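# Move tube rack from fume hood to bench, close sash

## Task

Take the tube rack out of the fume hood and set it on the bench so that no part of it overhangs the bench's front or side edges. The rack must stand upright and every tube must sit fully down in a hole. Close the hood's sash completely. Neither the rack nor any tube may touch the floor, and the robot must not fall over or be left leaning; either one fails the task. Anything that stays in place only because the robot is holding it at the end does not count.

## Robot and tools

ROBOT. A LinearBot: an omnidirectional base with a column about 1.75 m tall. A carriage on the column moves 1.0 m vertically (lift_m) and carries two identical six-joint arms, each with a two-finger gripper. Arm bases sit about 0.57 m + lift_m above the floor; carriage parts hang about 0.15 m lower. A hand reaches 0.78 m from its shoulder but only about 0.38 m below its arm base. A hand is about 0.16 m long and 0.1 m wide (0.14 m open). Parked arm joints 1 to 6: 0, 0.05, 0.05, 1.45, 0, 0; parked, the robot is about 0.95 m wide and 0.7 m long. The weak wheel motors (2 N m) trigger contact_stop at light pushes. At the end, release everything and back away.

FRAMES. Base frame: origin on the floor below the base centre, x forward, y left, z up. left_hand and right_hand are reported in it, each the midpoint between that hand's pads; quat_wxyz rotates base axes into hand axes (hand z along the fingers, fingers open along hand y; a hand pointing straight up with joints 1, 5, 6 at 0 gives (1, 0, 0, 0)). Odometry frame is the base frame at scene start; base_odometry counts wheel turns, so slip looks like travel; heading is positive left, -3.142 to 3.142. Hand readings can be off, more at long reach.

execute_actions. Argument actions: a list holding one action or none (empty returns state and pictures only). Argument cameras: list of carriage_camera, left_wrist_camera, right_wrist_camera or all; omitted/null/["all"] gives all, [] gives none. An action may contain base, joints, or both; they start together and may finish at different times. base holds exactly one relative command, an offset from where the base last reported itself: translate_m (metres, forward positive, -2 to 2), strafe_m (metres, left positive, -2 to 2) or rotate_rad (radians, counter-clockwise/left positive, -6.3 to 6.3). joints is one dictionary for both arms and the lift, keyed by joint name, each value an absolute target: lift_m 0 to 1 m; for each side (left_/right_) joint1_rad -2.617 to 3.054 (yaw about vertical, 0 forward, positive left); joint2_rad 0 to 3.141 (shoulder: 0 upper arm level pointing back, 1.57 vertical, 3.14 level pointing forward); joint3_rad 0 to 3.141 (elbow, 0 folded, 3.14 straight); joint4_rad -1.57 to 1.57 (wrist pitch, positive lifts fingertips); joint5_rad -1.57 to 1.57 (wrist yaw, positive swings fingertips RIGHT, opposite to joint 1); joint6_rad -2.094 to 2.094 (roll about the finger axis, positive clockwise viewed from the forearm); gripper_m 0 to 0.093 m pad gap. Done tolerances: lift 0.004, joint1 0.02, joint2 and joint3 0.055, joint4 0.04, joint5 and joint6 0.02, gripper 0.004. A joint or base left out may keep pushing toward its previous target without the status showing it. Unknown keys or out-of-range values reject the whole call. Actions run at most 15 s. If one call reports a stop, later motion calls in the same reply are skipped.

wait: seconds 0 to 10; commands nothing, returns state and pictures. zoom_image: camera name and region [x0, y0, x1, y1] in pixels from the top-left, at most 504 by 504, on that camera's latest full image. finished_scene: scene number (1 to 2); final and irreversible, reports success. Replying with no tool call ends everything.

RESULTS. base_status and joint_status: done (for the base, wheels turned fully, even slipping; a 1-2 mm move may say done yet fall short); off_target (resting away from target, maybe still pushing; normal for a gripper holding something); contact_stop or time_out (target dropped, holds where stopped); joint command not followed / not_followed (a self-collision check blocked that arm's joint targets, usually with a cause line; gripper still runs; blocked targets may be retried on later actions). To untangle, move only the blocked arm well away, then the other in a later call. on_its_own lists uncommanded activity; held at is the held target, not the position. motor_effort is percent of maximum, positive toward larger values, bracket = peak in the last action; readings carry bias and noise. A lift effort that keeps dropping while lowering means a hand or load is resting on something. drive_wheels higher at rest than after free driving means the base is still pressing. Joint torques and a Motor temperatures line per arm are also given.

CONTACT AND SAFETY. Base contact_stop comes late or not at all; arms are not monitored during turns and often not when arm joints are also commanded; the base may roll about 0.3 m after an arm hits. After a blocked drive, back off about 0.2 m along the reverse path (or turn back), repeat if still pressed; a retry may be needed. The column can strike a table edge the base slips under; reversing into one can tip the robot. Arms and grippers have no contact stop and snap to target once freed. Never let the arms strike or press each other hard. ARM HIT means an arm hit the robot. The robot tips easily with the carriage high, arms extended, loads held, pulling, or abrupt stops (about 1.5 kg per hand with both arms forward); only pictures reveal a lean. A level hand sags 10 to 17 cm under 1 kg. Gripper force is about 45 to 60 N per pad. Avoid drops, slams and hard pushes; a loose object may get an occasional brief nudge.

HEAT. Extended arms heat quickly, even unloaded, including while you think (the robot holds its last command meanwhile). MOTOR HOT warns at 75 °C; at 90 °C that arm halts 10 s (then the 90 °C level is off for 5 minutes); at 100 °C the arm goes limp until cooled. Affected keys report limit_stop_at_motor_heat; resend them.

CAMERAS. carriage_camera is fixed, looking forward about 20 degrees down; each wrist camera looks past its fingertips. Calibration (pinhole+radial, 504x504, base-frame extrinsics) is provided and is approximate, especially for wrist cameras.

Each tool is called after "Emit:" as name([rows], argument=value, ...), one row to a line, values as JSON.

## Session

Emit:
execute_actions(actions=[])

Scene clock: 0.00 s.
Joint torques (N m, as the arm reports them, + toward a larger angle): no reading
Motor temperatures (°C, as the motors report them): left_arm=[24 22 24 24 24 24] | right_arm=[24 23 25 25 24 23]
base_odometry: x=+0.000 y=+0.000 heading=+0.000 (m, m, rad; odometry frame)
base_status: not commanded
joint_positions: lift_m=+0.298 left_joint1_rad=-0.036 left_joint2_rad=+0.023 left_joint3_rad=+0.029 left_joint4_rad=+1.456 left_joint5_rad=+0.034 left_joint6_rad=-0.016 left_gripper_m=+0.095 right_joint1_rad=-0.009 right_joint2_rad=+0.033 right_joint3_rad=+0.060 right_joint4_rad=+1.432 right_joint5_rad=+0.047 right_joint6_rad=+0.021 right_gripper_m=+0.094
joint_status: not commanded
motor_effort: lift_m=+23 drive_wheels=+0 (%)
left_hand: x=+0.2963 y=+0.3418 z=+1.2653 quat_wxyz=(+0.998, +0.017, +0.055, -0.027) (m; base frame)
right_hand: x=+0.2956 y=-0.3568 z=+1.2729 quat_wxyz=(+0.998, +0.024, +0.055, +0.005) (m; base frame)
pictures: carriage_camera, left_wrist_camera, right_wrist_camera
Images, in order (width x height): carriage_camera 504x504, left_wrist_camera 504x504, right_wrist_camera 504x504.

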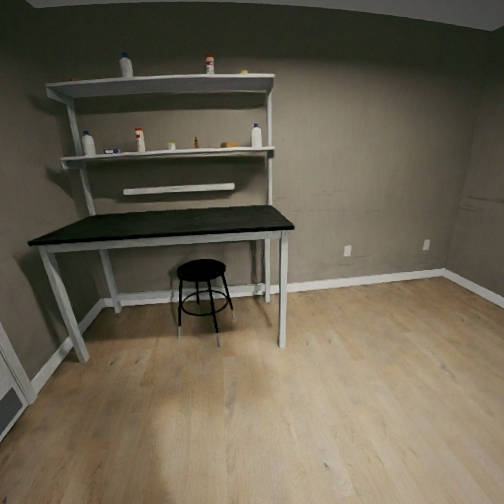

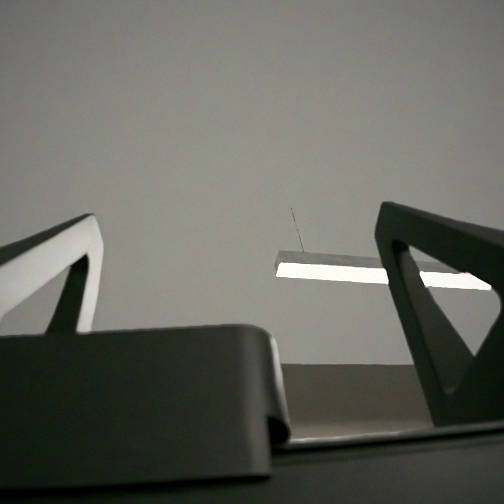

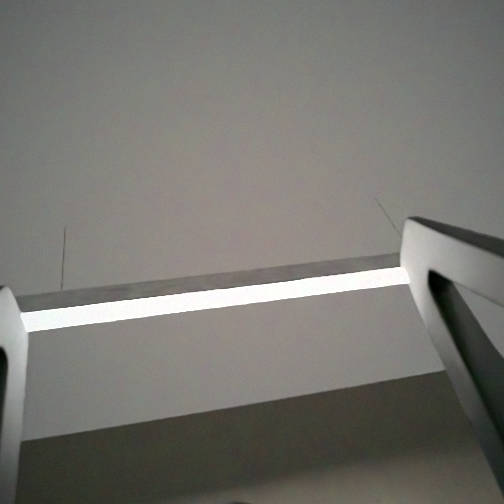

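Find the hood.

Emit:
execute_actions([
  {"base":{"rotate_rad":1.4}},
], cameras=["carriage_camera"])

Emit:
execute_actions([
  {"base":{"rotate_rad":1.5}},
], cameras=["carriage_camera"])

Emit:
execute_actions([
  {"base":{"rotate_rad":1.6}},
], cameras=["carriage_camera"])

Scene clock: 4.57 s.
Joint torques (N m, as the arm reports them, + toward a larger angle): left_arm=[-0.03  3.79  5.67 -0.15 -0.04 -0.01] | right_arm=[-0.07  4.68  5.59 -0.02  0.   -0.15]
Motor temperatures (°C, as the motors report them): left_arm=[24 22 24 24 24 24] | right_arm=[24 23 25 25 24 23]
base_odometry: x=+0.000 y=+0.000 heading=+1.399 (m, m, rad; odometry frame)
base_status: done
joint_positions: lift_m=+0.298 left_joint1_rad=-0.036 left_joint2_rad=+0.023 left_joint3_rad=+0.029 left_joint4_rad=+1.456 left_joint5_rad=+0.034 left_joint6_rad=-0.016 left_gripper_m=+0.095 right_joint1_rad=-0.009 right_joint2_rad=+0.033 right_joint3_rad=+0.060 right_joint4_rad=+1.430 right_joint5_rad=+0.047 right_joint6_rad=+0.021 right_gripper_m=+0.094
joint_status: not commanded
motor_effort: lift_m=+24(23) drive_wheels=+8(29) (%)
left_hand: x=+0.2963 y=+0.3418 z=+1.2653 quat_wxyz=(+0.998, +0.017, +0.055, -0.027) (m; base frame)
right_hand: x=+0.2961 y=-0.3568 z=+1.2728 quat_wxyz=(+0.998, +0.024, +0.056, +0.005) (m; base frame)
pictures: carriage_camera
Images, in order (width x height): carriage_camera 504x504.

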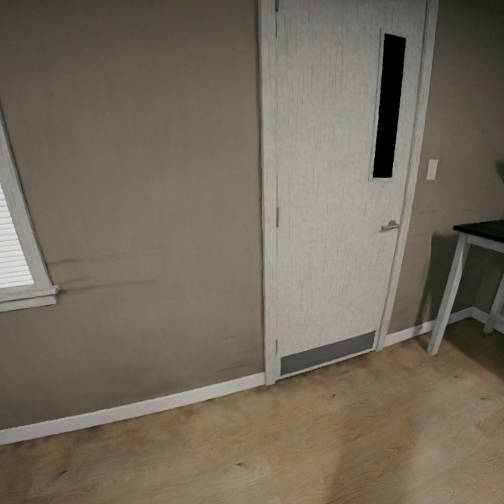

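Scene clock: 7.60 s.
Joint torques (N m, as the arm reports them, + toward a larger angle): left_arm=[ 0.03  3.79  5.5  -0.16 -0.05 -0.03] | right_arm=[ 0.01  4.56  5.5  -0.06 -0.04 -0.13]
Motor temperatures (°C, as the motors report them): left_arm=[24 22 25 24 24 24] | right_arm=[24 23 26 25 24 23]
base_odometry: x=+0.000 y=+0.000 heading=+2.899 (m, m, rad; odometry frame)
base_status: done
joint_positions: lift_m=+0.298 left_joint1_rad=-0.036 left_joint2_rad=+0.023 left_joint3_rad=+0.029 left_joint4_rad=+1.456 left_joint5_rad=+0.034 left_joint6_rad=-0.016 left_gripper_m=+0.095 right_joint1_rad=-0.009 right_joint2_rad=+0.033 right_joint3_rad=+0.060 right_joint4_rad=+1.429 right_joint5_rad=+0.047 right_joint6_rad=+0.021 right_gripper_m=+0.094
joint_status: not commanded
motor_effort: lift_m=+24(23) drive_wheels=+8(30) (%)
left_hand: x=+0.2963 y=+0.3418 z=+1.2653 quat_wxyz=(+0.998, +0.017, +0.055, -0.027) (m; base frame)
right_hand: x=+0.2963 y=-0.3568 z=+1.2728 quat_wxyz=(+0.998, +0.024, +0.057, +0.005) (m; base frame)
pictures: carriage_camera
Images, in order (width x height): carriage_camera 504x504.

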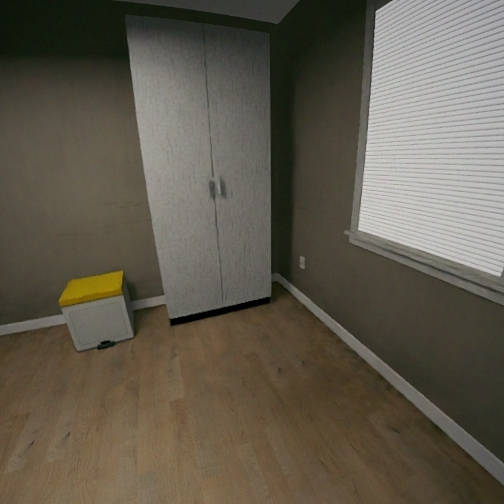

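Scene clock: 10.73 s.
Joint torques (N m, as the arm reports them, + toward a larger angle): left_arm=[-0.07  3.88  5.47 -0.14 -0.06 -0.04] | right_arm=[-0.01  4.7   5.58 -0.02 -0.03 -0.16]
Motor temperatures (°C, as the motors report them): left_arm=[24 22 25 24 24 24] | right_arm=[24 23 26 25 24 23]
base_odometry: x=+0.000 y=+0.000 heading=-1.785 (m, m, rad; odometry frame)
base_status: done
joint_positions: lift_m=+0.298 left_joint1_rad=-0.036 left_joint2_rad=+0.023 left_joint3_rad=+0.029 left_joint4_rad=+1.456 left_joint5_rad=+0.034 left_joint6_rad=-0.016 left_gripper_m=+0.095 right_joint1_rad=-0.009 right_joint2_rad=+0.033 right_joint3_rad=+0.060 right_joint4_rad=+1.429 right_joint5_rad=+0.047 right_joint6_rad=+0.021 right_gripper_m=+0.094
joint_status: not commanded
motor_effort: lift_m=+23(24) drive_wheels=+9(31) (%)
left_hand: x=+0.2963 y=+0.3418 z=+1.2653 quat_wxyz=(+0.998, +0.017, +0.055, -0.027) (m; base frame)
right_hand: x=+0.2964 y=-0.3568 z=+1.2728 quat_wxyz=(+0.998, +0.024, +0.057, +0.005) (m; base frame)
pictures: carriage_camera
Images, in order (width x height): carriage_camera 504x504.

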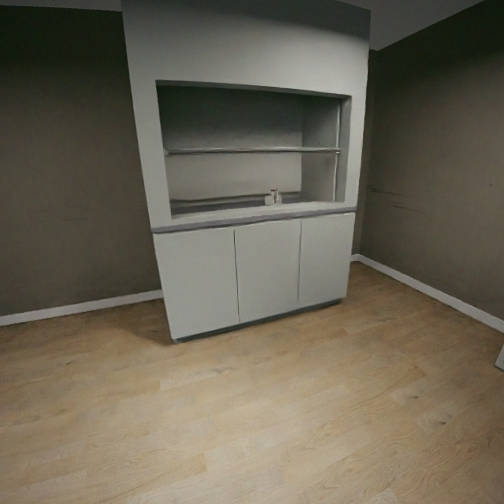

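Emit:
execute_actions([
  {"base":{"rotate_rad":0.38}},
], cameras=[])

Emit:
execute_actions([
  {"base":{"strafe_m":-1.0},"joints":{"lift_m":0.45}},
], cameras=[])

Emit:
execute_actions([
  {"base":{"translate_m":0.9}},
], cameras=["carriage_camera"])

Scene clock: 16.80 s.
Joint torques (N m, as the arm reports them, + toward a larger angle): left_arm=[ 0.    3.81  5.59 -0.16 -0.06 -0.02] | right_arm=[-0.16  4.59  5.53 -0.02  0.   -0.18]
Motor temperatures (°C, as the motors report them): left_arm=[24 23 26 24 24 24] | right_arm=[24 23 27 25 24 23]
base_odometry: x=+0.000 y=+0.000 heading=-1.406 (m, m, rad; odometry frame)
base_status: done
joint_positions: lift_m=+0.298 left_joint1_rad=-0.036 left_joint2_rad=+0.023 left_joint3_rad=+0.029 left_joint4_rad=+1.456 left_joint5_rad=+0.034 left_joint6_rad=-0.016 left_gripper_m=+0.095 right_joint1_rad=-0.009 right_joint2_rad=+0.033 right_joint3_rad=+0.060 right_joint4_rad=+1.430 right_joint5_rad=+0.047 right_joint6_rad=+0.021 right_gripper_m=+0.094
joint_status: not commanded
motor_effort: lift_m=+23(23) drive_wheels=+9(31) (%)
left_hand: x=+0.2963 y=+0.3418 z=+1.2653 quat_wxyz=(+0.998, +0.017, +0.055, -0.027) (m; base frame)
right_hand: x=+0.2961 y=-0.3568 z=+1.2728 quat_wxyz=(+0.998, +0.024, +0.056, +0.005) (m; base frame)
pictures: none
No camera images: the call's "cameras" was empty. Leave "cameras" out to get every camera's image.

Scene clock: 21.07 s.
Joint torques (N m, as the arm reports them, + toward a larger angle): left_arm=[ 0.03  3.85  5.54 -0.16 -0.04 -0.02] | right_arm=[-0.08  4.47  5.71 -0.02 -0.02 -0.14]
Motor temperatures (°C, as the motors report them): left_arm=[24 23 26 24 24 24] | right_arm=[24 24 27 25 24 23]
base_odometry: x=-0.986 y=-0.165 heading=-1.405 (m, m, rad; odometry frame)
base_status: done
joint_positions: lift_m=+0.450 left_joint1_rad=-0.036 left_joint2_rad=+0.023 left_joint3_rad=+0.029 left_joint4_rad=+1.456 left_joint5_rad=+0.034 left_joint6_rad=-0.016 left_gripper_m=+0.095 right_joint1_rad=-0.009 right_joint2_rad=+0.033 right_joint3_rad=+0.060 right_joint4_rad=+1.430 right_joint5_rad=+0.047 right_joint6_rad=+0.021 right_gripper_m=+0.094
joint_status: all done
motor_effort: lift_m=+24(29) drive_wheels=-5(35) (%)
left_hand: x=+0.2963 y=+0.3418 z=+1.4173 quat_wxyz=(+0.998, +0.017, +0.055, -0.027) (m; base frame)
right_hand: x=+0.2960 y=-0.3568 z=+1.4249 quat_wxyz=(+0.998, +0.024, +0.056, +0.005) (m; base frame)
pictures: none
No camera images: the call's "cameras" was empty. Leave "cameras" out to get every camera's image.

Scene clock: 25.13 s.
Joint torques (N m, as the arm reports them, + toward a larger angle): left_arm=[ 0.07  3.95  5.6  -0.15 -0.05 -0.03] | right_arm=[-0.08  4.52  5.57 -0.05 -0.02 -0.15]
Motor temperatures (°C, as the motors report them): left_arm=[24 23 26 24 24 24] | right_arm=[24 24 27 25 24 23]
base_odometry: x=-0.838 y=-1.053 heading=-1.406 (m, m, rad; odometry frame)
base_status: done
joint_positions: lift_m=+0.450 left_joint1_rad=-0.036 left_joint2_rad=+0.023 left_joint3_rad=+0.029 left_joint4_rad=+1.456 left_joint5_rad=+0.034 left_joint6_rad=-0.016 left_gripper_m=+0.095 right_joint1_rad=-0.009 right_joint2_rad=+0.033 right_joint3_rad=+0.060 right_joint4_rad=+1.430 right_joint5_rad=+0.047 right_joint6_rad=+0.021 right_gripper_m=+0.094
joint_status: not commanded
motor_effort: lift_m=+24(24) drive_wheels=-5(31) (%)
left_hand: x=+0.2962 y=+0.3418 z=+1.4173 quat_wxyz=(+0.998, +0.017, +0.054, -0.027) (m; base frame)
right_hand: x=+0.2962 y=-0.3568 z=+1.4249 quat_wxyz=(+0.998, +0.024, +0.057, +0.005) (m; base frame)
pictures: carriage_camera
camera_calibration (this result's frames):
carriage_camera: T_world_to_cam=[[0.00693451, -0.998534, -0.0536913, 0.0678878], [-0.350838, 0.04785, -0.935213, 1.38873], [0.93641, 0.0253222, -0.349992, 0.310069], [0, 0, 0, 1]] pos_world=[0.196397, -0.00651426, 1.41093]
Images, in order (width x height): carriage_camera 504x504.

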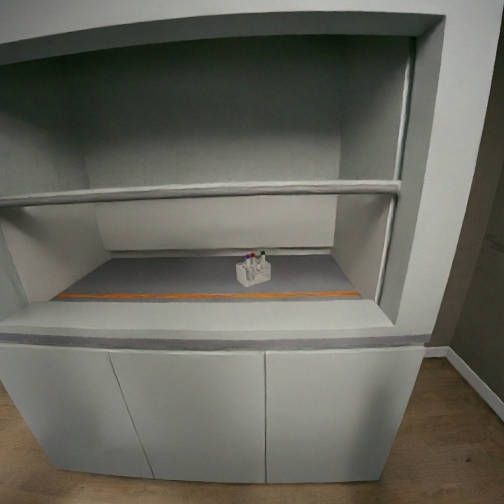

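Emit:
zoom_image(camera="carriage_camera", region=[200,220,310,310])

Region (200, 220, 310, 310) of carriage_camera's 504x504 image, scaled by 4.582, with more detail than that image has; it fills the top 412 rows of this view, and the rest is white.

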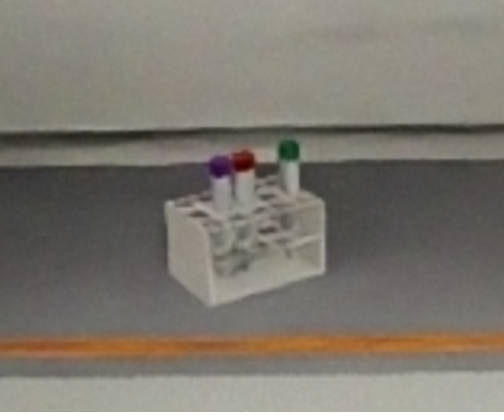

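Emit:
execute_actions([
  {"joints":{"lift_m":0.3,"left_joint1_rad":0,"left_joint2_rad":1.2,"left_joint3_rad":1.2,"left_joint4_rad":0,"left_joint5_rad":0}},
])

Scene clock: 32.20 s.
Joint torques (N m, as the arm reports them, + toward a larger angle): left_arm=[ 0.56 -4.51  8.86  1.89 -0.06 -0.02] | right_arm=[-0.09  4.56  5.6  -0.06 -0.04 -0.17]
Motor temperatures (°C, as the motors report them): left_arm=[24 23 27 24 24 24] | right_arm=[24 24 28 25 24 23]
base_odometry: x=-0.839 y=-1.053 heading=-1.406 (m, m, rad; odometry frame)
base_status: not commanded
joint_positions: lift_m=+0.300 left_joint1_rad=-0.008 left_joint2_rad=+1.195 left_joint3_rad=+1.180 left_joint4_rad=+0.010 left_joint5_rad=+0.004 left_joint6_rad=-0.016 left_gripper_m=+0.095 right_joint1_rad=-0.009 right_joint2_rad=+0.033 right_joint3_rad=+0.060 right_joint4_rad=+1.430 right_joint5_rad=+0.047 right_joint6_rad=+0.021 right_gripper_m=+0.094
joint_status: all done
motor_effort: lift_m=+21(21) drive_wheels=-2(4) (%)
left_hand: x=+0.6837 y=+0.3445 z=+1.2566 quat_wxyz=(+0.705, -0.001, +0.709, -0.010) (m; base frame)
right_hand: x=+0.2960 y=-0.3568 z=+1.2752 quat_wxyz=(+0.998, +0.024, +0.056, +0.005) (m; base frame)
pictures: carriage_camera, left_wrist_camera, right_wrist_camera
camera_calibration (this result's frames):
carriage_camera: T_world_to_cam=[[0.00693451, -0.998534, -0.0536913, 0.0598493], [-0.350838, 0.04785, -0.935213, 1.24871], [0.93641, 0.0253222, -0.349992, 0.257669], [0, 0, 0, 1]] pos_world=[0.196397, -0.00651426, 1.26121]
left_wrist_camera: T_world_to_cam=[[-0.0995683, -0.995006, 0.0069933, 0.403941], [-0.636244, 0.0582609, -0.769285, 1.37424], [0.765036, -0.0810459, -0.638868, 0.436775], [0, 0, 0, 1]] pos_world=[0.580425, 0.357259, 1.3334]
right_wrist_camera: T_world_to_cam=[[0.0672759, -0.97721, -0.201331, -0.114184], [0.725585, 0.186424, -0.662399, 0.705956], [0.684836, -0.101519, 0.721591, -1.04685], [0, 0, 0, 1]] pos_world=[0.212369, -0.349463, 1.20003]
Images, in order (width x height): carriage_camera 504x504, left_wrist_camera 504x504, right_wrist_camera 504x504.

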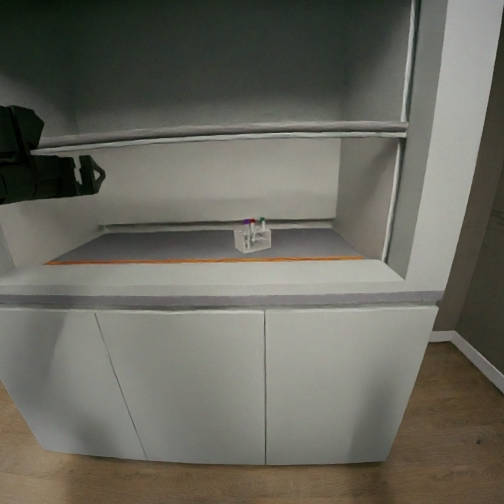

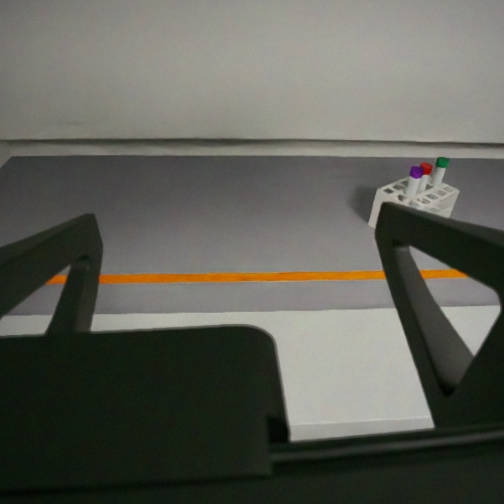

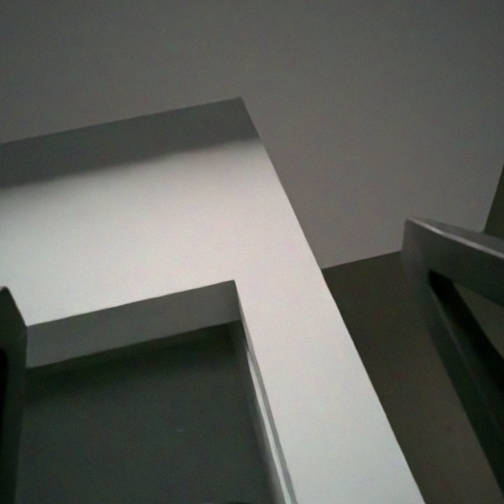

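Emit:
execute_actions([
  {"base":{"translate_m":-0.15},"joints":{"lift_m":0.03,"left_joint1_rad":-0.45,"left_joint2_rad":1.7,"left_joint3_rad":1.7,"left_joint4_rad":0.03,"left_joint5_rad":0.6}},
])

Scene clock: 36.33 s.
Joint torques (N m, as the arm reports them, + toward a larger angle): left_arm=[  0.45 -10.49   8.43   1.89  -0.02  -0.02] | right_arm=[-0.09  4.51  5.6  -0.04  0.   -0.16]
Motor temperatures (°C, as the motors report them): left_arm=[24 24 28 25 24 24] | right_arm=[24 24 28 25 24 23]
base_odometry: x=-0.863 y=-0.905 heading=-1.406 (m, m, rad; odometry frame)
base_status: done
joint_positions: lift_m=+0.030 left_joint1_rad=-0.454 left_joint2_rad=+1.706 left_joint3_rad=+1.684 left_joint4_rad=+0.027 left_joint5_rad=+0.599 left_joint6_rad=-0.016 left_gripper_m=+0.095 right_joint1_rad=-0.009 right_joint2_rad=+0.033 right_joint3_rad=+0.060 right_joint4_rad=+1.433 right_joint5_rad=+0.047 right_joint6_rad=+0.021 right_gripper_m=+0.094
joint_status: all done
motor_effort: lift_m=+22(22) drive_wheels=-3(25) (%)
left_hand: x=+0.6919 y=+0.0343 z=+1.0026 quat_wxyz=(+0.610, +0.351, +0.613, -0.360) (m; base frame)
right_hand: x=+0.2953 y=-0.3568 z=+1.0052 quat_wxyz=(+0.998, +0.024, +0.055, +0.005) (m; base frame)
pictures: carriage_camera, left_wrist_camera, right_wrist_camera
camera_calibration (this result's frames):
carriage_camera: T_world_to_cam=[[0.00693451, -0.998534, -0.0536913, 0.0453475], [-0.350838, 0.04785, -0.935213, 0.996117], [0.93641, 0.0253222, -0.349992, 0.163138], [0, 0, 0, 1]] pos_world=[0.196397, -0.00651426, 0.991114]
left_wrist_camera: T_world_to_cam=[[-0.909132, -0.416489, 0.00399306, 0.641082], [-0.266382, 0.574048, -0.77428, 0.933583], [0.320187, -0.704986, -0.632831, 0.566281], [0, 0, 0, 1]] pos_world=[0.650202, 0.130302, 1.07865]
right_wrist_camera: T_world_to_cam=[[0.0678899, -0.977216, -0.201099, -0.168905], [0.727603, 0.186407, -0.660187, 0.524813], [0.682631, -0.1015, 0.72368, -0.852939], [0, 0, 0, 1]] pos_world=[0.211853, -0.349459, 0.929763]
Images, in order (width x height): carriage_camera 504x504, left_wrist_camera 504x504, right_wrist_camera 504x504.

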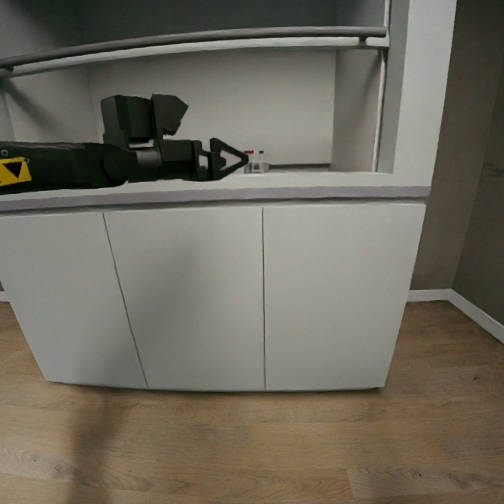

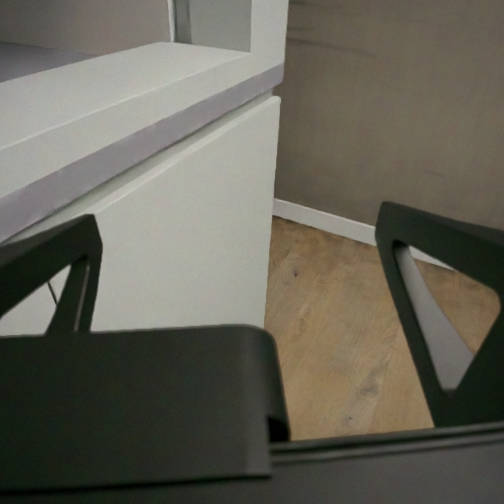

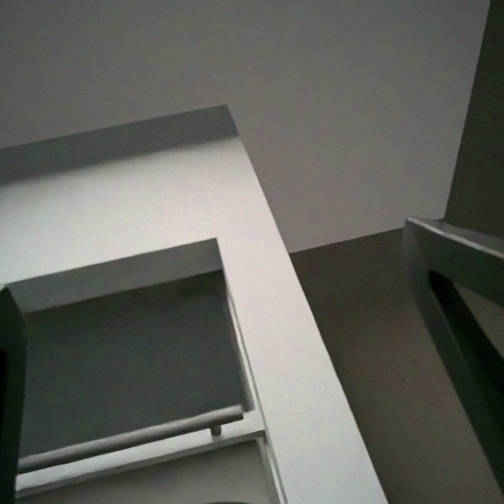

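Emit:
execute_actions([
  {"base":{"strafe_m":0.1}},
], cameras=[])

Emit:
execute_actions([
  {"base":{"translate_m":0.45}},
], cameras=["carriage_camera","left_wrist_camera"])

Scene clock: 40.07 s.
Joint torques (N m, as the arm reports them, + toward a larger angle): left_arm=[  0.2  -10.52   8.47   1.88  -0.02  -0.02] | right_arm=[ 0.01  4.57  5.65 -0.07 -0.01 -0.14]
Motor temperatures (°C, as the motors report them): left_arm=[24 25 29 26 24 24] | right_arm=[24 24 28 25 24 23]
base_odometry: x=-0.765 y=-0.888 heading=-1.406 (m, m, rad; odometry frame)
base_status: done
joint_positions: lift_m=+0.030 left_joint1_rad=-0.453 left_joint2_rad=+1.706 left_joint3_rad=+1.684 left_joint4_rad=+0.027 left_joint5_rad=+0.599 left_joint6_rad=-0.016 left_gripper_m=+0.095 right_joint1_rad=-0.009 right_joint2_rad=+0.033 right_joint3_rad=+0.060 right_joint4_rad=+1.433 right_joint5_rad=+0.047 right_joint6_rad=+0.021 right_gripper_m=+0.094
joint_status: not commanded
motor_effort: lift_m=+22(22) drive_wheels=-3(24) (%)
left_hand: x=+0.6921 y=+0.0346 z=+1.0026 quat_wxyz=(+0.610, +0.350, +0.613, -0.360) (m; base frame)
right_hand: x=+0.2953 y=-0.3568 z=+1.0052 quat_wxyz=(+0.998, +0.024, +0.055, +0.005) (m; base frame)
pictures: none
No camera images: the call's "cameras" was empty. Leave "cameras" out to get every camera's image.

Scene clock: 43.03 s.
Joint torques (N m, as the arm reports them, + toward a larger angle): left_arm=[  0.29 -10.4    8.77   1.85  -0.03  -0.04] | right_arm=[-0.1   4.61  5.45 -0.05 -0.03 -0.15]
Motor temperatures (°C, as the motors report them): left_arm=[24 26 29 26 24 24] | right_arm=[24 24 28 25 24 23]
base_odometry: x=-0.690 y=-1.332 heading=-1.405 (m, m, rad; odometry frame)
base_status: done
joint_positions: lift_m=+0.030 left_joint1_rad=-0.453 left_joint2_rad=+1.706 left_joint3_rad=+1.684 left_joint4_rad=+0.027 left_joint5_rad=+0.599 left_joint6_rad=-0.016 left_gripper_m=+0.095 right_joint1_rad=-0.009 right_joint2_rad=+0.033 right_joint3_rad=+0.060 right_joint4_rad=+1.432 right_joint5_rad=+0.047 right_joint6_rad=+0.021 right_gripper_m=+0.094
joint_status: not commanded
motor_effort: lift_m=+22(22) drive_wheels=-5(28) (%)
left_hand: x=+0.6920 y=+0.0346 z=+1.0028 quat_wxyz=(+0.610, +0.350, +0.613, -0.360) (m; base frame)
right_hand: x=+0.2956 y=-0.3568 z=+1.0051 quat_wxyz=(+0.998, +0.024, +0.055, +0.005) (m; base frame)
pictures: carriage_camera, left_wrist_camera
camera_calibration (this result's frames):
carriage_camera: T_world_to_cam=[[0.00693451, -0.998534, -0.0536913, 0.0453475], [-0.350838, 0.04785, -0.935213, 0.996117], [0.93641, 0.0253222, -0.349992, 0.163138], [0, 0, 0, 1]] pos_world=[0.196397, -0.00651426, 0.991114]
left_wrist_camera: T_world_to_cam=[[-0.908815, -0.417182, 0.00375107, 0.641404], [-0.266554, 0.573715, -0.774467, 0.933868], [0.320942, -0.704847, -0.632603, 0.565869], [0, 0, 0, 1]] pos_world=[0.650233, 0.130659, 1.07881]
Images, in order (width x height): carriage_camera 504x504, left_wrist_camera 504x504.

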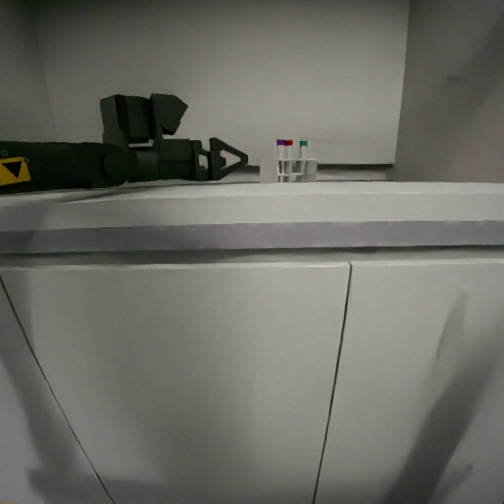

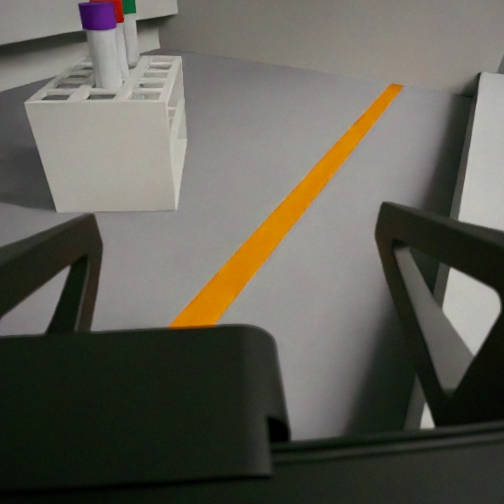

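Emit:
execute_actions([
  {"base":{"translate_m":0.12},"joints":{"lift_m":0.0,"left_joint3_rad":1.65,"left_joint4_rad":0.07}},
], cameras=["carriage_camera","left_wrist_camera"])

Scene clock: 46.63 s.
Joint torques (N m, as the arm reports them, + toward a larger angle): left_arm=[ 0.37 -3.83  4.12  1.82 -0.09 -0.03] | right_arm=[ 0.06  4.61  5.48 -0.08 -0.01 -0.15]
Motor temperatures (°C, as the motors report them): left_arm=[24 26 29 27 24 24] | right_arm=[24 24 28 25 24 23]
base_odometry: x=-0.670 y=-1.450 heading=-1.405 (m, m, rad; odometry frame)
base_status: done
joint_positions: lift_m=+0.000 left_joint1_rad=-0.454 left_joint2_rad=+1.632 left_joint3_rad=+1.692 left_joint4_rad=+0.064 left_joint5_rad=+0.600 left_joint6_rad=-0.016 left_gripper_m=+0.095 right_joint1_rad=-0.009 right_joint2_rad=+0.033 right_joint3_rad=+0.060 right_joint4_rad=+1.433 right_joint5_rad=+0.047 right_joint6_rad=+0.021 right_gripper_m=+0.094
joint_status: all done
motor_effort: lift_m=+19(19) drive_wheels=+8(34) (%)
left_hand: x=+0.6679 y=+0.0457 z=+1.0205 quat_wxyz=(+0.651, +0.354, +0.569, -0.357) (m; base frame)
right_hand: x=+0.2954 y=-0.3568 z=+0.9754 quat_wxyz=(+0.998, +0.024, +0.055, +0.005) (m; base frame)
pictures: carriage_camera, left_wrist_camera
camera_calibration (this result's frames):
carriage_camera: T_world_to_cam=[[0.00693451, -0.998534, -0.0536913, 0.0437516], [-0.350838, 0.04785, -0.935213, 0.96832], [0.93641, 0.0253222, -0.349992, 0.152735], [0, 0, 0, 1]] pos_world=[0.196397, -0.00651426, 0.96139]
left_wrist_camera: T_world_to_cam=[[-0.905817, -0.41757, -0.0716332, 0.699], [-0.179932, 0.532233, -0.827256, 0.932745], [0.383563, -0.736454, -0.557239, 0.475308], [0, 0, 0, 1]] pos_world=[0.618685, 0.145486, 1.08655]
Images, in order (width x height): carriage_camera 504x504, left_wrist_camera 504x504.

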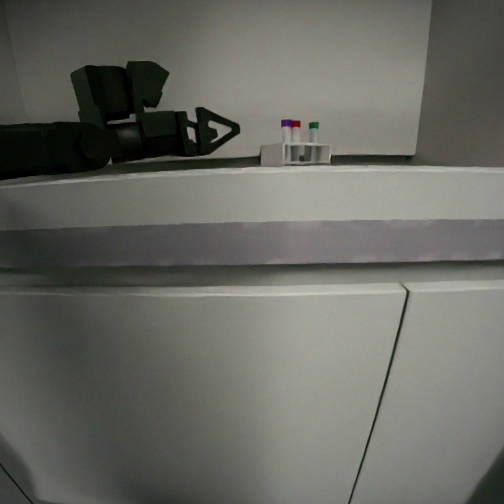

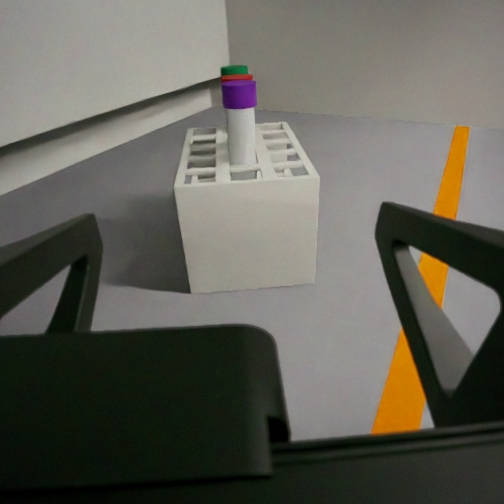

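Emit:
execute_actions([
  {"joints":{"lift_m":0.04,"left_joint2_rad":1.7,"left_joint3_rad":1.7,"left_joint4_rad":-0.3}},
], cameras=["carriage_camera","left_wrist_camera"])

Scene clock: 49.57 s.
Joint torques (N m, as the arm reports them, + toward a larger angle): left_arm=[ 0.13 -9.23  7.97  1.68  0.06 -0.06] | right_arm=[ 0.01  4.62  5.61 -0.04 -0.05 -0.16]
Motor temperatures (°C, as the motors report them): left_arm=[24 26 29 27 24 24] | right_arm=[24 24 29 25 24 23]
base_odometry: x=-0.670 y=-1.451 heading=-1.405 (m, m, rad; odometry frame)
base_status: not commanded
joint_positions: lift_m=+0.040 left_joint1_rad=-0.453 left_joint2_rad=+1.693 left_joint3_rad=+1.693 left_joint4_rad=-0.276 left_joint5_rad=+0.600 left_joint6_rad=-0.014 left_gripper_m=+0.095 right_joint1_rad=-0.009 right_joint2_rad=+0.033 right_joint3_rad=+0.060 right_joint4_rad=+1.432 right_joint5_rad=+0.047 right_joint6_rad=+0.021 right_gripper_m=+0.094
joint_status: all done
motor_effort: lift_m=+23(29) drive_wheels=+4(9) (%)
left_hand: x=+0.6805 y=+0.0405 z=+0.9588 quat_wxyz=(+0.506, +0.340, +0.705, -0.363) (m; base frame)
right_hand: x=+0.2957 y=-0.3568 z=+1.0150 quat_wxyz=(+0.998, +0.024, +0.055, +0.005) (m; base frame)
pictures: carriage_camera, left_wrist_camera
camera_calibration (this result's frames):
carriage_camera: T_world_to_cam=[[0.00693451, -0.998534, -0.0536913, 0.0458769], [-0.350838, 0.04785, -0.935213, 1.00534], [0.93641, 0.0253222, -0.349992, 0.166589], [0, 0, 0, 1]] pos_world=[0.196397, -0.00651426, 1.00097]
left_wrist_camera: T_world_to_cam=[[-0.885963, -0.4283, 0.177842, 0.451566], [-0.441046, 0.659633, -0.608574, 0.849514], [0.143341, -0.617611, -0.773311, 0.798103], [0, 0, 0, 1]] pos_world=[0.660345, 0.125955, 1.05387]
Images, in order (width x height): carriage_camera 504x504, left_wrist_camera 504x504.

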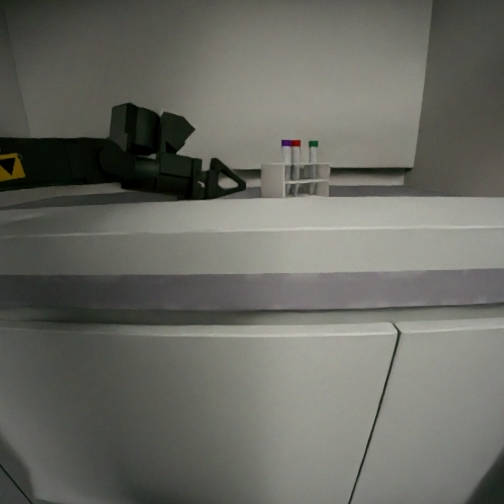

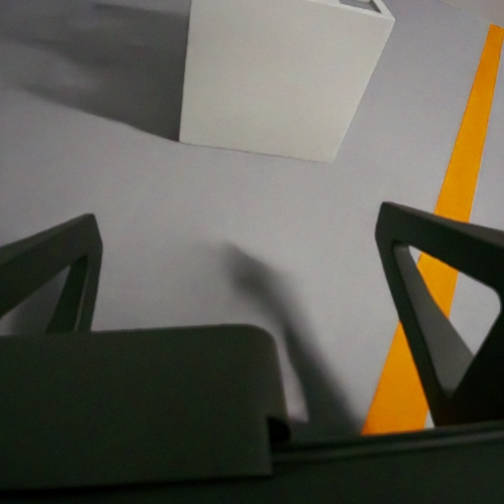

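Emit:
execute_actions([
  {"base":{"translate_m":0.035},"joints":{"left_joint6_rad":0.17}},
], cameras=[])

Emit:
execute_actions([
  {"base":{"strafe_m":-0.07}},
], cameras=["carriage_camera","left_wrist_camera"])

Scene clock: 52.17 s.
Joint torques (N m, as the arm reports them, + toward a larger angle): left_arm=[0.22 1.43 7.6  1.77 0.02 0.01] | right_arm=[-0.04  4.74  5.52 -0.46 -0.04 -0.06]
Motor temperatures (°C, as the motors report them): left_arm=[24 26 30 27 24 24] | right_arm=[24 25 29 26 24 23]
base_odometry: x=-0.664 y=-1.484 heading=-1.404 (m, m, rad; odometry frame)
base_status: done
joint_positions: lift_m=+0.040 left_joint1_rad=-0.453 left_joint2_rad=+1.573 left_joint3_rad=+1.693 left_joint4_rad=-0.289 left_joint5_rad=+0.600 left_joint6_rad=+0.164 left_gripper_m=+0.095 right_joint1_rad=-0.009 right_joint2_rad=+0.033 right_joint3_rad=+0.060 right_joint4_rad=+1.470 right_joint5_rad=+0.047 right_joint6_rad=+0.011 right_gripper_m=+0.094
joint_status: all done
motor_effort: lift_m=+23(23) drive_wheels=+35(42) (%)
left_hand: x=+0.6486 y=+0.0561 z=+1.0122 quat_wxyz=(+0.577, +0.403, +0.638, -0.312) (m; base frame)
right_hand: x=+0.2863 y=-0.3567 z=+1.0159 quat_wxyz=(+0.999, +0.024, +0.037, +0.000) (m; base frame)
pictures: none
No camera images: the call's "cameras" was empty. Leave "cameras" out to get every camera's image.

Scene clock: 53.50 s.
Joint torques (N m, as the arm reports them, + toward a larger angle): left_arm=[-0.58  0.25  7.61  1.84  0.04  0.06] | right_arm=[ 0.04  4.7   5.5  -0.53  0.   -0.06]
Motor temperatures (°C, as the motors report them): left_arm=[24 26 30 28 24 24] | right_arm=[24 25 29 26 24 23]
base_odometry: x=-0.733 y=-1.496 heading=-1.404 (m, m, rad; odometry frame)
base_status: done
joint_positions: lift_m=+0.040 left_joint1_rad=-0.443 left_joint2_rad=+1.585 left_joint3_rad=+1.693 left_joint4_rad=-0.290 left_joint5_rad=+0.600 left_joint6_rad=+0.164 left_gripper_m=+0.095 right_joint1_rad=-0.009 right_joint2_rad=+0.033 right_joint3_rad=+0.060 right_joint4_rad=+1.478 right_joint5_rad=+0.045 right_joint6_rad=+0.011 right_gripper_m=+0.094
joint_status: not commanded
motor_effort: lift_m=+23(23) drive_wheels=+14(54) (%)
left_hand: x=+0.6549 y=+0.0583 z=+1.0064 quat_wxyz=(+0.574, +0.400, +0.644, -0.310) (m; base frame)
right_hand: x=+0.2844 y=-0.3564 z=+1.0160 quat_wxyz=(+0.999, +0.023, +0.033, +0.000) (m; base frame)
pictures: carriage_camera, left_wrist_camera
camera_calibration (this result's frames):
carriage_camera: T_world_to_cam=[[0.00693451, -0.998534, -0.0536913, 0.0458774], [-0.350838, 0.04785, -0.935213, 1.00535], [0.93641, 0.0253222, -0.349992, 0.166592], [0, 0, 0, 1]] pos_world=[0.196397, -0.00651426, 1.00098]
left_wrist_camera: T_world_to_cam=[[-0.910364, -0.410028, -0.0558126, 0.67809], [-0.273428, 0.69727, -0.662609, 0.797943], [0.310605, -0.587955, -0.746883, 0.711677], [0, 0, 0, 1]] pos_world=[0.614438, 0.140088, 1.09811]
Images, in order (width x height): carriage_camera 504x504, left_wrist_camera 504x504.

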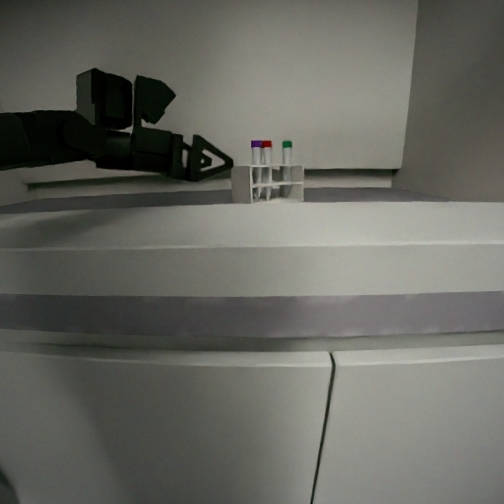

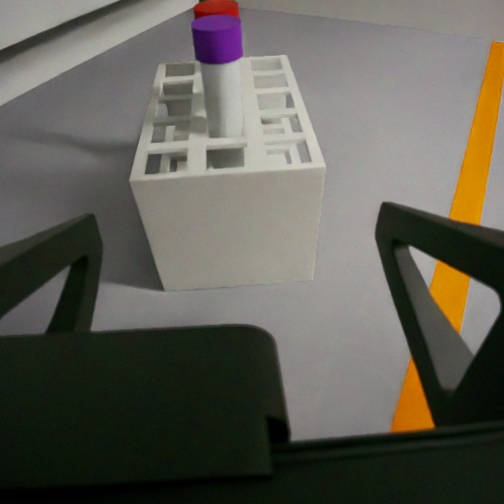

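Emit:
execute_actions([
  {"base":{"translate_m":-0.16},"joints":{"lift_m":0.12}},
], cameras=[])

Emit:
execute_actions([
  {"joints":{"lift_m":0.1,"right_joint1_rad":-1.3,"left_joint1_rad":-0.4,"left_joint2_rad":2.15,"left_joint3_rad":2.15,"left_joint4_rad":-0.3,"left_joint5_rad":0.65}},
], cameras=["carriage_camera","left_wrist_camera"])

Scene clock: 57.13 s.
Joint torques (N m, as the arm reports them, + toward a larger angle): left_arm=[-0.54 -9.33  7.89  1.87  0.09  0.05] | right_arm=[ 0.02  4.49  5.45 -0.07 -0.02 -0.07]
Motor temperatures (°C, as the motors report them): left_arm=[24 26 30 28 24 24] | right_arm=[24 25 29 26 24 23]
base_odometry: x=-0.760 y=-1.338 heading=-1.404 (m, m, rad; odometry frame)
base_status: done
joint_positions: lift_m=+0.120 left_joint1_rad=-0.443 left_joint2_rad=+1.695 left_joint3_rad=+1.691 left_joint4_rad=-0.298 left_joint5_rad=+0.598 left_joint6_rad=+0.165 left_gripper_m=+0.095 right_joint1_rad=-0.010 right_joint2_rad=+0.033 right_joint3_rad=+0.060 right_joint4_rad=+1.435 right_joint5_rad=+0.046 right_joint6_rad=+0.012 right_gripper_m=+0.094
joint_status: all done
motor_effort: lift_m=+24(31) drive_wheels=-3(29) (%)
left_hand: x=+0.6828 y=+0.0449 z=+1.0325 quat_wxyz=(+0.528, +0.397, +0.682, -0.314) (m; base frame)
right_hand: x=+0.2949 y=-0.3568 z=+1.0950 quat_wxyz=(+0.998, +0.024, +0.054, +0.000) (m; base frame)
pictures: none
No camera images: the call's "cameras" was empty. Leave "cameras" out to get every camera's image.

Scene clock: 58.73 s.
Joint torques (N m, as the arm reports them, + toward a larger angle): left_arm=[  0.1  -14.69   8.72   1.86   0.1    0.06] | right_arm=[-0.79  4.63  5.51 -0.06 -0.03 -0.08]
Motor temperatures (°C, as the motors report them): left_arm=[24 27 31 28 24 24] | right_arm=[24 25 29 26 24 23]
base_odometry: x=-0.760 y=-1.338 heading=-1.404 (m, m, rad; odometry frame)
base_status: not commanded
joint_positions: lift_m=+0.100 left_joint1_rad=-0.402 left_joint2_rad=+2.157 left_joint3_rad=+2.131 left_joint4_rad=-0.299 left_joint5_rad=+0.650 left_joint6_rad=+0.165 left_gripper_m=+0.095 right_joint1_rad=-1.291 right_joint2_rad=+0.033 right_joint3_rad=+0.060 right_joint4_rad=+1.434 right_joint5_rad=+0.046 right_joint6_rad=+0.012 right_gripper_m=+0.094
joint_status: all done
motor_effort: lift_m=+21(22) drive_wheels=-1(2) (%)
left_hand: x=+0.7919 y=+0.0133 z=+0.9620 quat_wxyz=(+0.518, +0.394, +0.687, -0.323) (m; base frame)
right_hand: x=+0.2686 y=-0.3761 z=+1.0753 quat_wxyz=(+0.800, +0.052, +0.030, -0.597) (m; base frame)
pictures: carriage_camera, left_wrist_camera
camera_calibration (this result's frames):
carriage_camera: T_world_to_cam=[[0.00693451, -0.998534, -0.0536913, 0.049111], [-0.350838, 0.04785, -0.935213, 1.06167], [0.93641, 0.0253222, -0.349992, 0.18767], [0, 0, 0, 1]] pos_world=[0.196397, -0.00651426, 1.06121]
left_wrist_camera: T_world_to_cam=[[-0.91424, -0.402352, 0.0477321, 0.685247], [-0.351613, 0.729322, -0.586906, 0.825973], [0.201331, -0.553356, -0.808247, 0.754645], [0, 0, 0, 1]] pos_world=[0.76497, 0.0908977, 1.062]
Images, in order (width x height): carriage_camera 504x504, left_wrist_camera 504x504.

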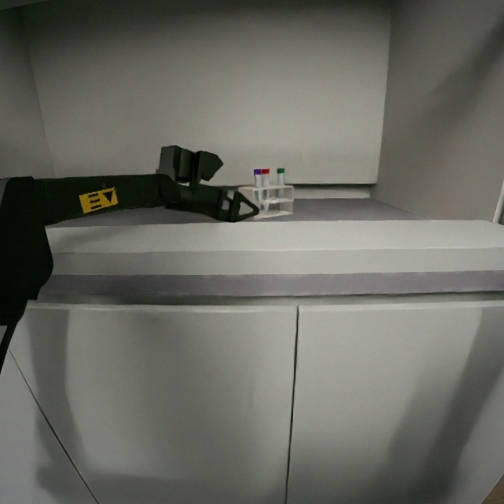

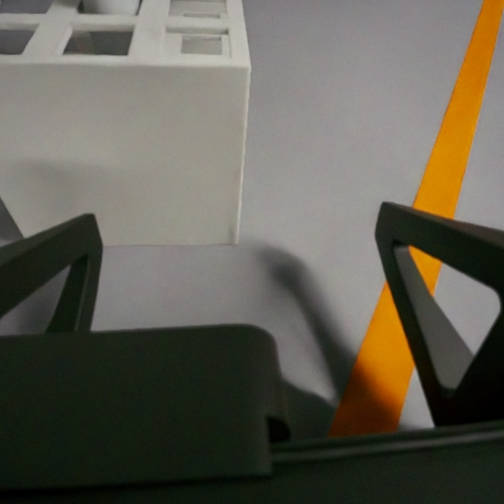

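Emit:
execute_actions([
  {"base":{"strafe_m":0.04}},
], cameras=[])

Emit:
execute_actions([
  {"base":{"translate_m":0.045}},
], cameras=["left_wrist_camera"])

Scene clock: 62.63 s.
Joint torques (N m, as the arm reports them, + toward a larger angle): left_arm=[  0.06 -14.67   8.81   1.82   0.1    0.02] | right_arm=[-0.8   4.68  5.52 -0.06 -0.02 -0.07]
Motor temperatures (°C, as the motors report them): left_arm=[24 29 31 28 24 24] | right_arm=[24 25 29 26 24 23]
base_odometry: x=-0.720 y=-1.331 heading=-1.404 (m, m, rad; odometry frame)
base_status: done
joint_positions: lift_m=+0.100 left_joint1_rad=-0.401 left_joint2_rad=+2.157 left_joint3_rad=+2.131 left_joint4_rad=-0.299 left_joint5_rad=+0.650 left_joint6_rad=+0.165 left_gripper_m=+0.095 right_joint1_rad=-1.291 right_joint2_rad=+0.033 right_joint3_rad=+0.060 right_joint4_rad=+1.433 right_joint5_rad=+0.046 right_joint6_rad=+0.012 right_gripper_m=+0.094
joint_status: not commanded
motor_effort: lift_m=+21(21) drive_wheels=-2(19) (%)
left_hand: x=+0.7920 y=+0.0135 z=+0.9620 quat_wxyz=(+0.519, +0.394, +0.687, -0.323) (m; base frame)
right_hand: x=+0.2686 y=-0.3763 z=+1.0753 quat_wxyz=(+0.800, +0.052, +0.030, -0.597) (m; base frame)
pictures: none
No camera images: the call's "cameras" was empty. Leave "cameras" out to get every camera's image.

Scene clock: 63.77 s.
Joint torques (N m, as the arm reports them, + toward a larger angle): left_arm=[  0.35 -11.01   8.31   1.92   0.07   0.04] | right_arm=[-0.62  4.56  5.51 -0.06  0.01 -0.07]
Motor temperatures (°C, as the motors report them): left_arm=[24 29 31 29 24 24] | right_arm=[24 25 29 26 24 23]
base_odometry: x=-0.713 y=-1.375 heading=-1.404 (m, m, rad; odometry frame)
base_status: done
joint_positions: lift_m=+0.100 left_joint1_rad=-0.403 left_joint2_rad=+2.115 left_joint3_rad=+2.135 left_joint4_rad=-0.306 left_joint5_rad=+0.647 left_joint6_rad=+0.165 left_gripper_m=+0.095 right_joint1_rad=-1.291 right_joint2_rad=+0.033 right_joint3_rad=+0.060 right_joint4_rad=+1.432 right_joint5_rad=+0.045 right_joint6_rad=+0.013 right_gripper_m=+0.094
joint_status: not commanded
motor_effort: lift_m=+21(21) drive_wheels=+10(23) (%)
left_hand: x=+0.7830 y=+0.0170 z=+0.9872 quat_wxyz=(+0.534, +0.396, +0.675, -0.320) (m; base frame)
right_hand: x=+0.2688 y=-0.3764 z=+1.0752 quat_wxyz=(+0.800, +0.052, +0.031, -0.596) (m; base frame)
pictures: left_wrist_camera
camera_calibration (this result's frames):
left_wrist_camera: T_world_to_cam=[[-0.914761, -0.403486, 0.020275, 0.704952], [-0.331078, 0.719949, -0.609968, 0.841805], [0.231517, -0.564687, -0.792167, 0.73948], [0, 0, 0, 1]] pos_world=[0.752364, 0.0959564, 1.08497]
Images, in order (width x height): left_wrist_camera 504x504.

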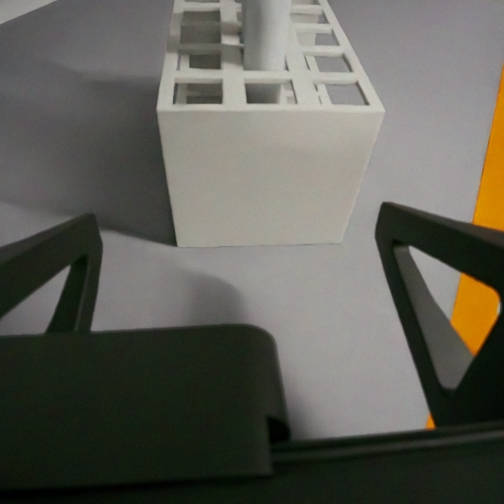

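Emit:
execute_actions([
  {"joints":{"lift_m":0.165,"left_joint2_rad":2.35,"left_joint3_rad":2.33,"left_joint4_rad":-0.4,"left_joint6_rad":0.22}},
], cameras=["carriage_camera","left_wrist_camera"])

Scene clock: 66.10 s.
Joint torques (N m, as the arm reports them, + toward a larger angle): left_arm=[  0.23 -12.84   7.81   1.83   0.14   0.03] | right_arm=[-0.72  4.54  5.54 -0.03 -0.05 -0.06]
Motor temperatures (°C, as the motors report them): left_arm=[24 30 32 29 24 24] | right_arm=[24 25 29 26 24 23]
base_odometry: x=-0.713 y=-1.375 heading=-1.404 (m, m, rad; odometry frame)
base_status: not commanded
joint_positions: lift_m=+0.165 left_joint1_rad=-0.403 left_joint2_rad=+2.320 left_joint3_rad=+2.322 left_joint4_rad=-0.400 left_joint5_rad=+0.648 left_joint6_rad=+0.214 left_gripper_m=+0.095 right_joint1_rad=-1.291 right_joint2_rad=+0.033 right_joint3_rad=+0.060 right_joint4_rad=+1.432 right_joint5_rad=+0.046 right_joint6_rad=+0.013 right_gripper_m=+0.094
joint_status: all done
motor_effort: lift_m=+23(28) drive_wheels=+9(12) (%)
left_hand: x=+0.8164 y=+0.0027 z=+0.9928 quat_wxyz=(+0.498, +0.407, +0.699, -0.313) (m; base frame)
right_hand: x=+0.2687 y=-0.3765 z=+1.1400 quat_wxyz=(+0.801, +0.052, +0.030, -0.596) (m; base frame)
pictures: carriage_camera, left_wrist_camera
camera_calibration (this result's frames):
carriage_camera: T_world_to_cam=[[0.00693451, -0.998534, -0.0536913, 0.0525875], [-0.350838, 0.04785, -0.935213, 1.12223], [0.93641, 0.0253222, -0.349992, 0.210332], [0, 0, 0, 1]] pos_world=[0.196397, -0.00651426, 1.12596]
left_wrist_camera: T_world_to_cam=[[-0.917937, -0.393524, 0.0502936, 0.702369], [-0.356462, 0.762476, -0.539967, 0.817685], [0.174143, -0.513584, -0.840182, 0.822554], [0, 0, 0, 1]] pos_world=[0.792963, 0.0753849, 1.09729]
Images, in order (width x height): carriage_camera 504x504, left_wrist_camera 504x504.

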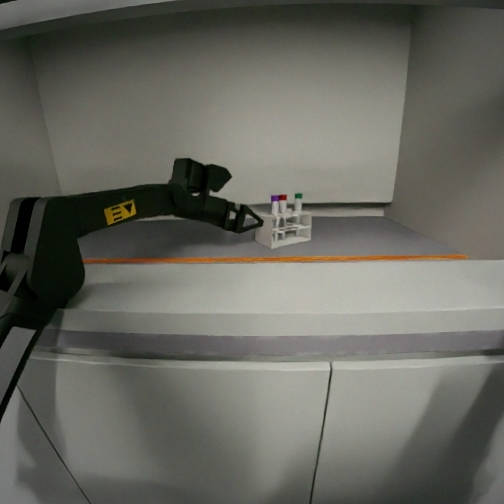

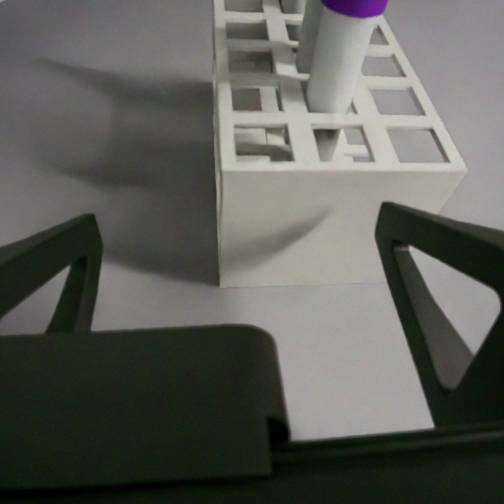

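Emit:
execute_actions([
  {"base":{"strafe_m":-0.05},"joints":{"left_joint4_rad":-0.55,"left_joint6_rad":0.3,"lift_m":0.155}},
], cameras=["carriage_camera","left_wrist_camera"])

Scene clock: 68.80 s.
Joint torques (N m, as the arm reports them, + toward a larger angle): left_arm=[  0.15 -10.92   7.78   1.67   0.18   0.03] | right_arm=[-0.8   4.75  5.38 -0.06 -0.02 -0.08]
Motor temperatures (°C, as the motors report them): left_arm=[24 31 32 29 24 24] | right_arm=[24 25 29 26 24 23]
base_odometry: x=-0.762 y=-1.384 heading=-1.403 (m, m, rad; odometry frame)
base_status: done
joint_positions: lift_m=+0.155 left_joint1_rad=-0.403 left_joint2_rad=+2.296 left_joint3_rad=+2.322 left_joint4_rad=-0.539 left_joint5_rad=+0.648 left_joint6_rad=+0.294 left_gripper_m=+0.095 right_joint1_rad=-1.291 right_joint2_rad=+0.033 right_joint3_rad=+0.060 right_joint4_rad=+1.433 right_joint5_rad=+0.046 right_joint6_rad=+0.013 right_gripper_m=+0.094
joint_status: all done
motor_effort: lift_m=+20(20) drive_wheels=+5(38) (%)
left_hand: x=+0.8009 y=+0.0093 z=+0.9711 quat_wxyz=(+0.463, +0.430, +0.715, -0.301) (m; base frame)
right_hand: x=+0.2686 y=-0.3763 z=+1.1304 quat_wxyz=(+0.801, +0.052, +0.030, -0.596) (m; base frame)
pictures: carriage_camera, left_wrist_camera
camera_calibration (this result's frames):
carriage_camera: T_world_to_cam=[[0.00693451, -0.998534, -0.0536913, 0.0520739], [-0.350838, 0.04785, -0.935213, 1.11328], [0.93641, 0.0253222, -0.349992, 0.206984], [0, 0, 0, 1]] pos_world=[0.196397, -0.00651426, 1.11639]
left_wrist_camera: T_world_to_cam=[[-0.926618, -0.371649, 0.0570643, 0.691989], [-0.354295, 0.812181, -0.463505, 0.719003], [0.125915, -0.44971, -0.884255, 0.891207], [0, 0, 0, 1]] pos_world=[0.783732, 0.0740001, 1.08183]
Images, in order (width x height): carriage_camera 504x504, left_wrist_camera 504x504.

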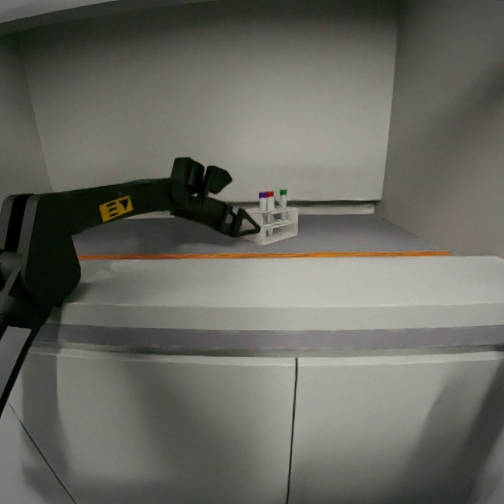

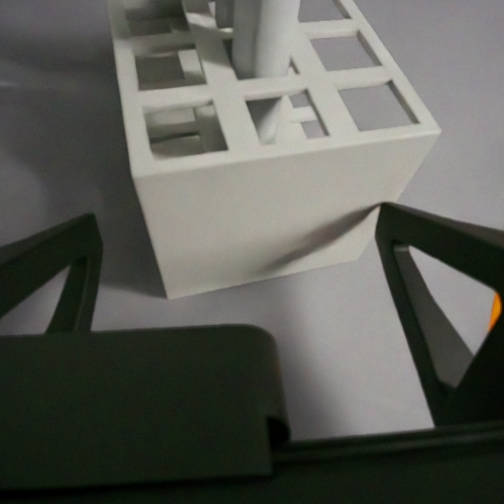

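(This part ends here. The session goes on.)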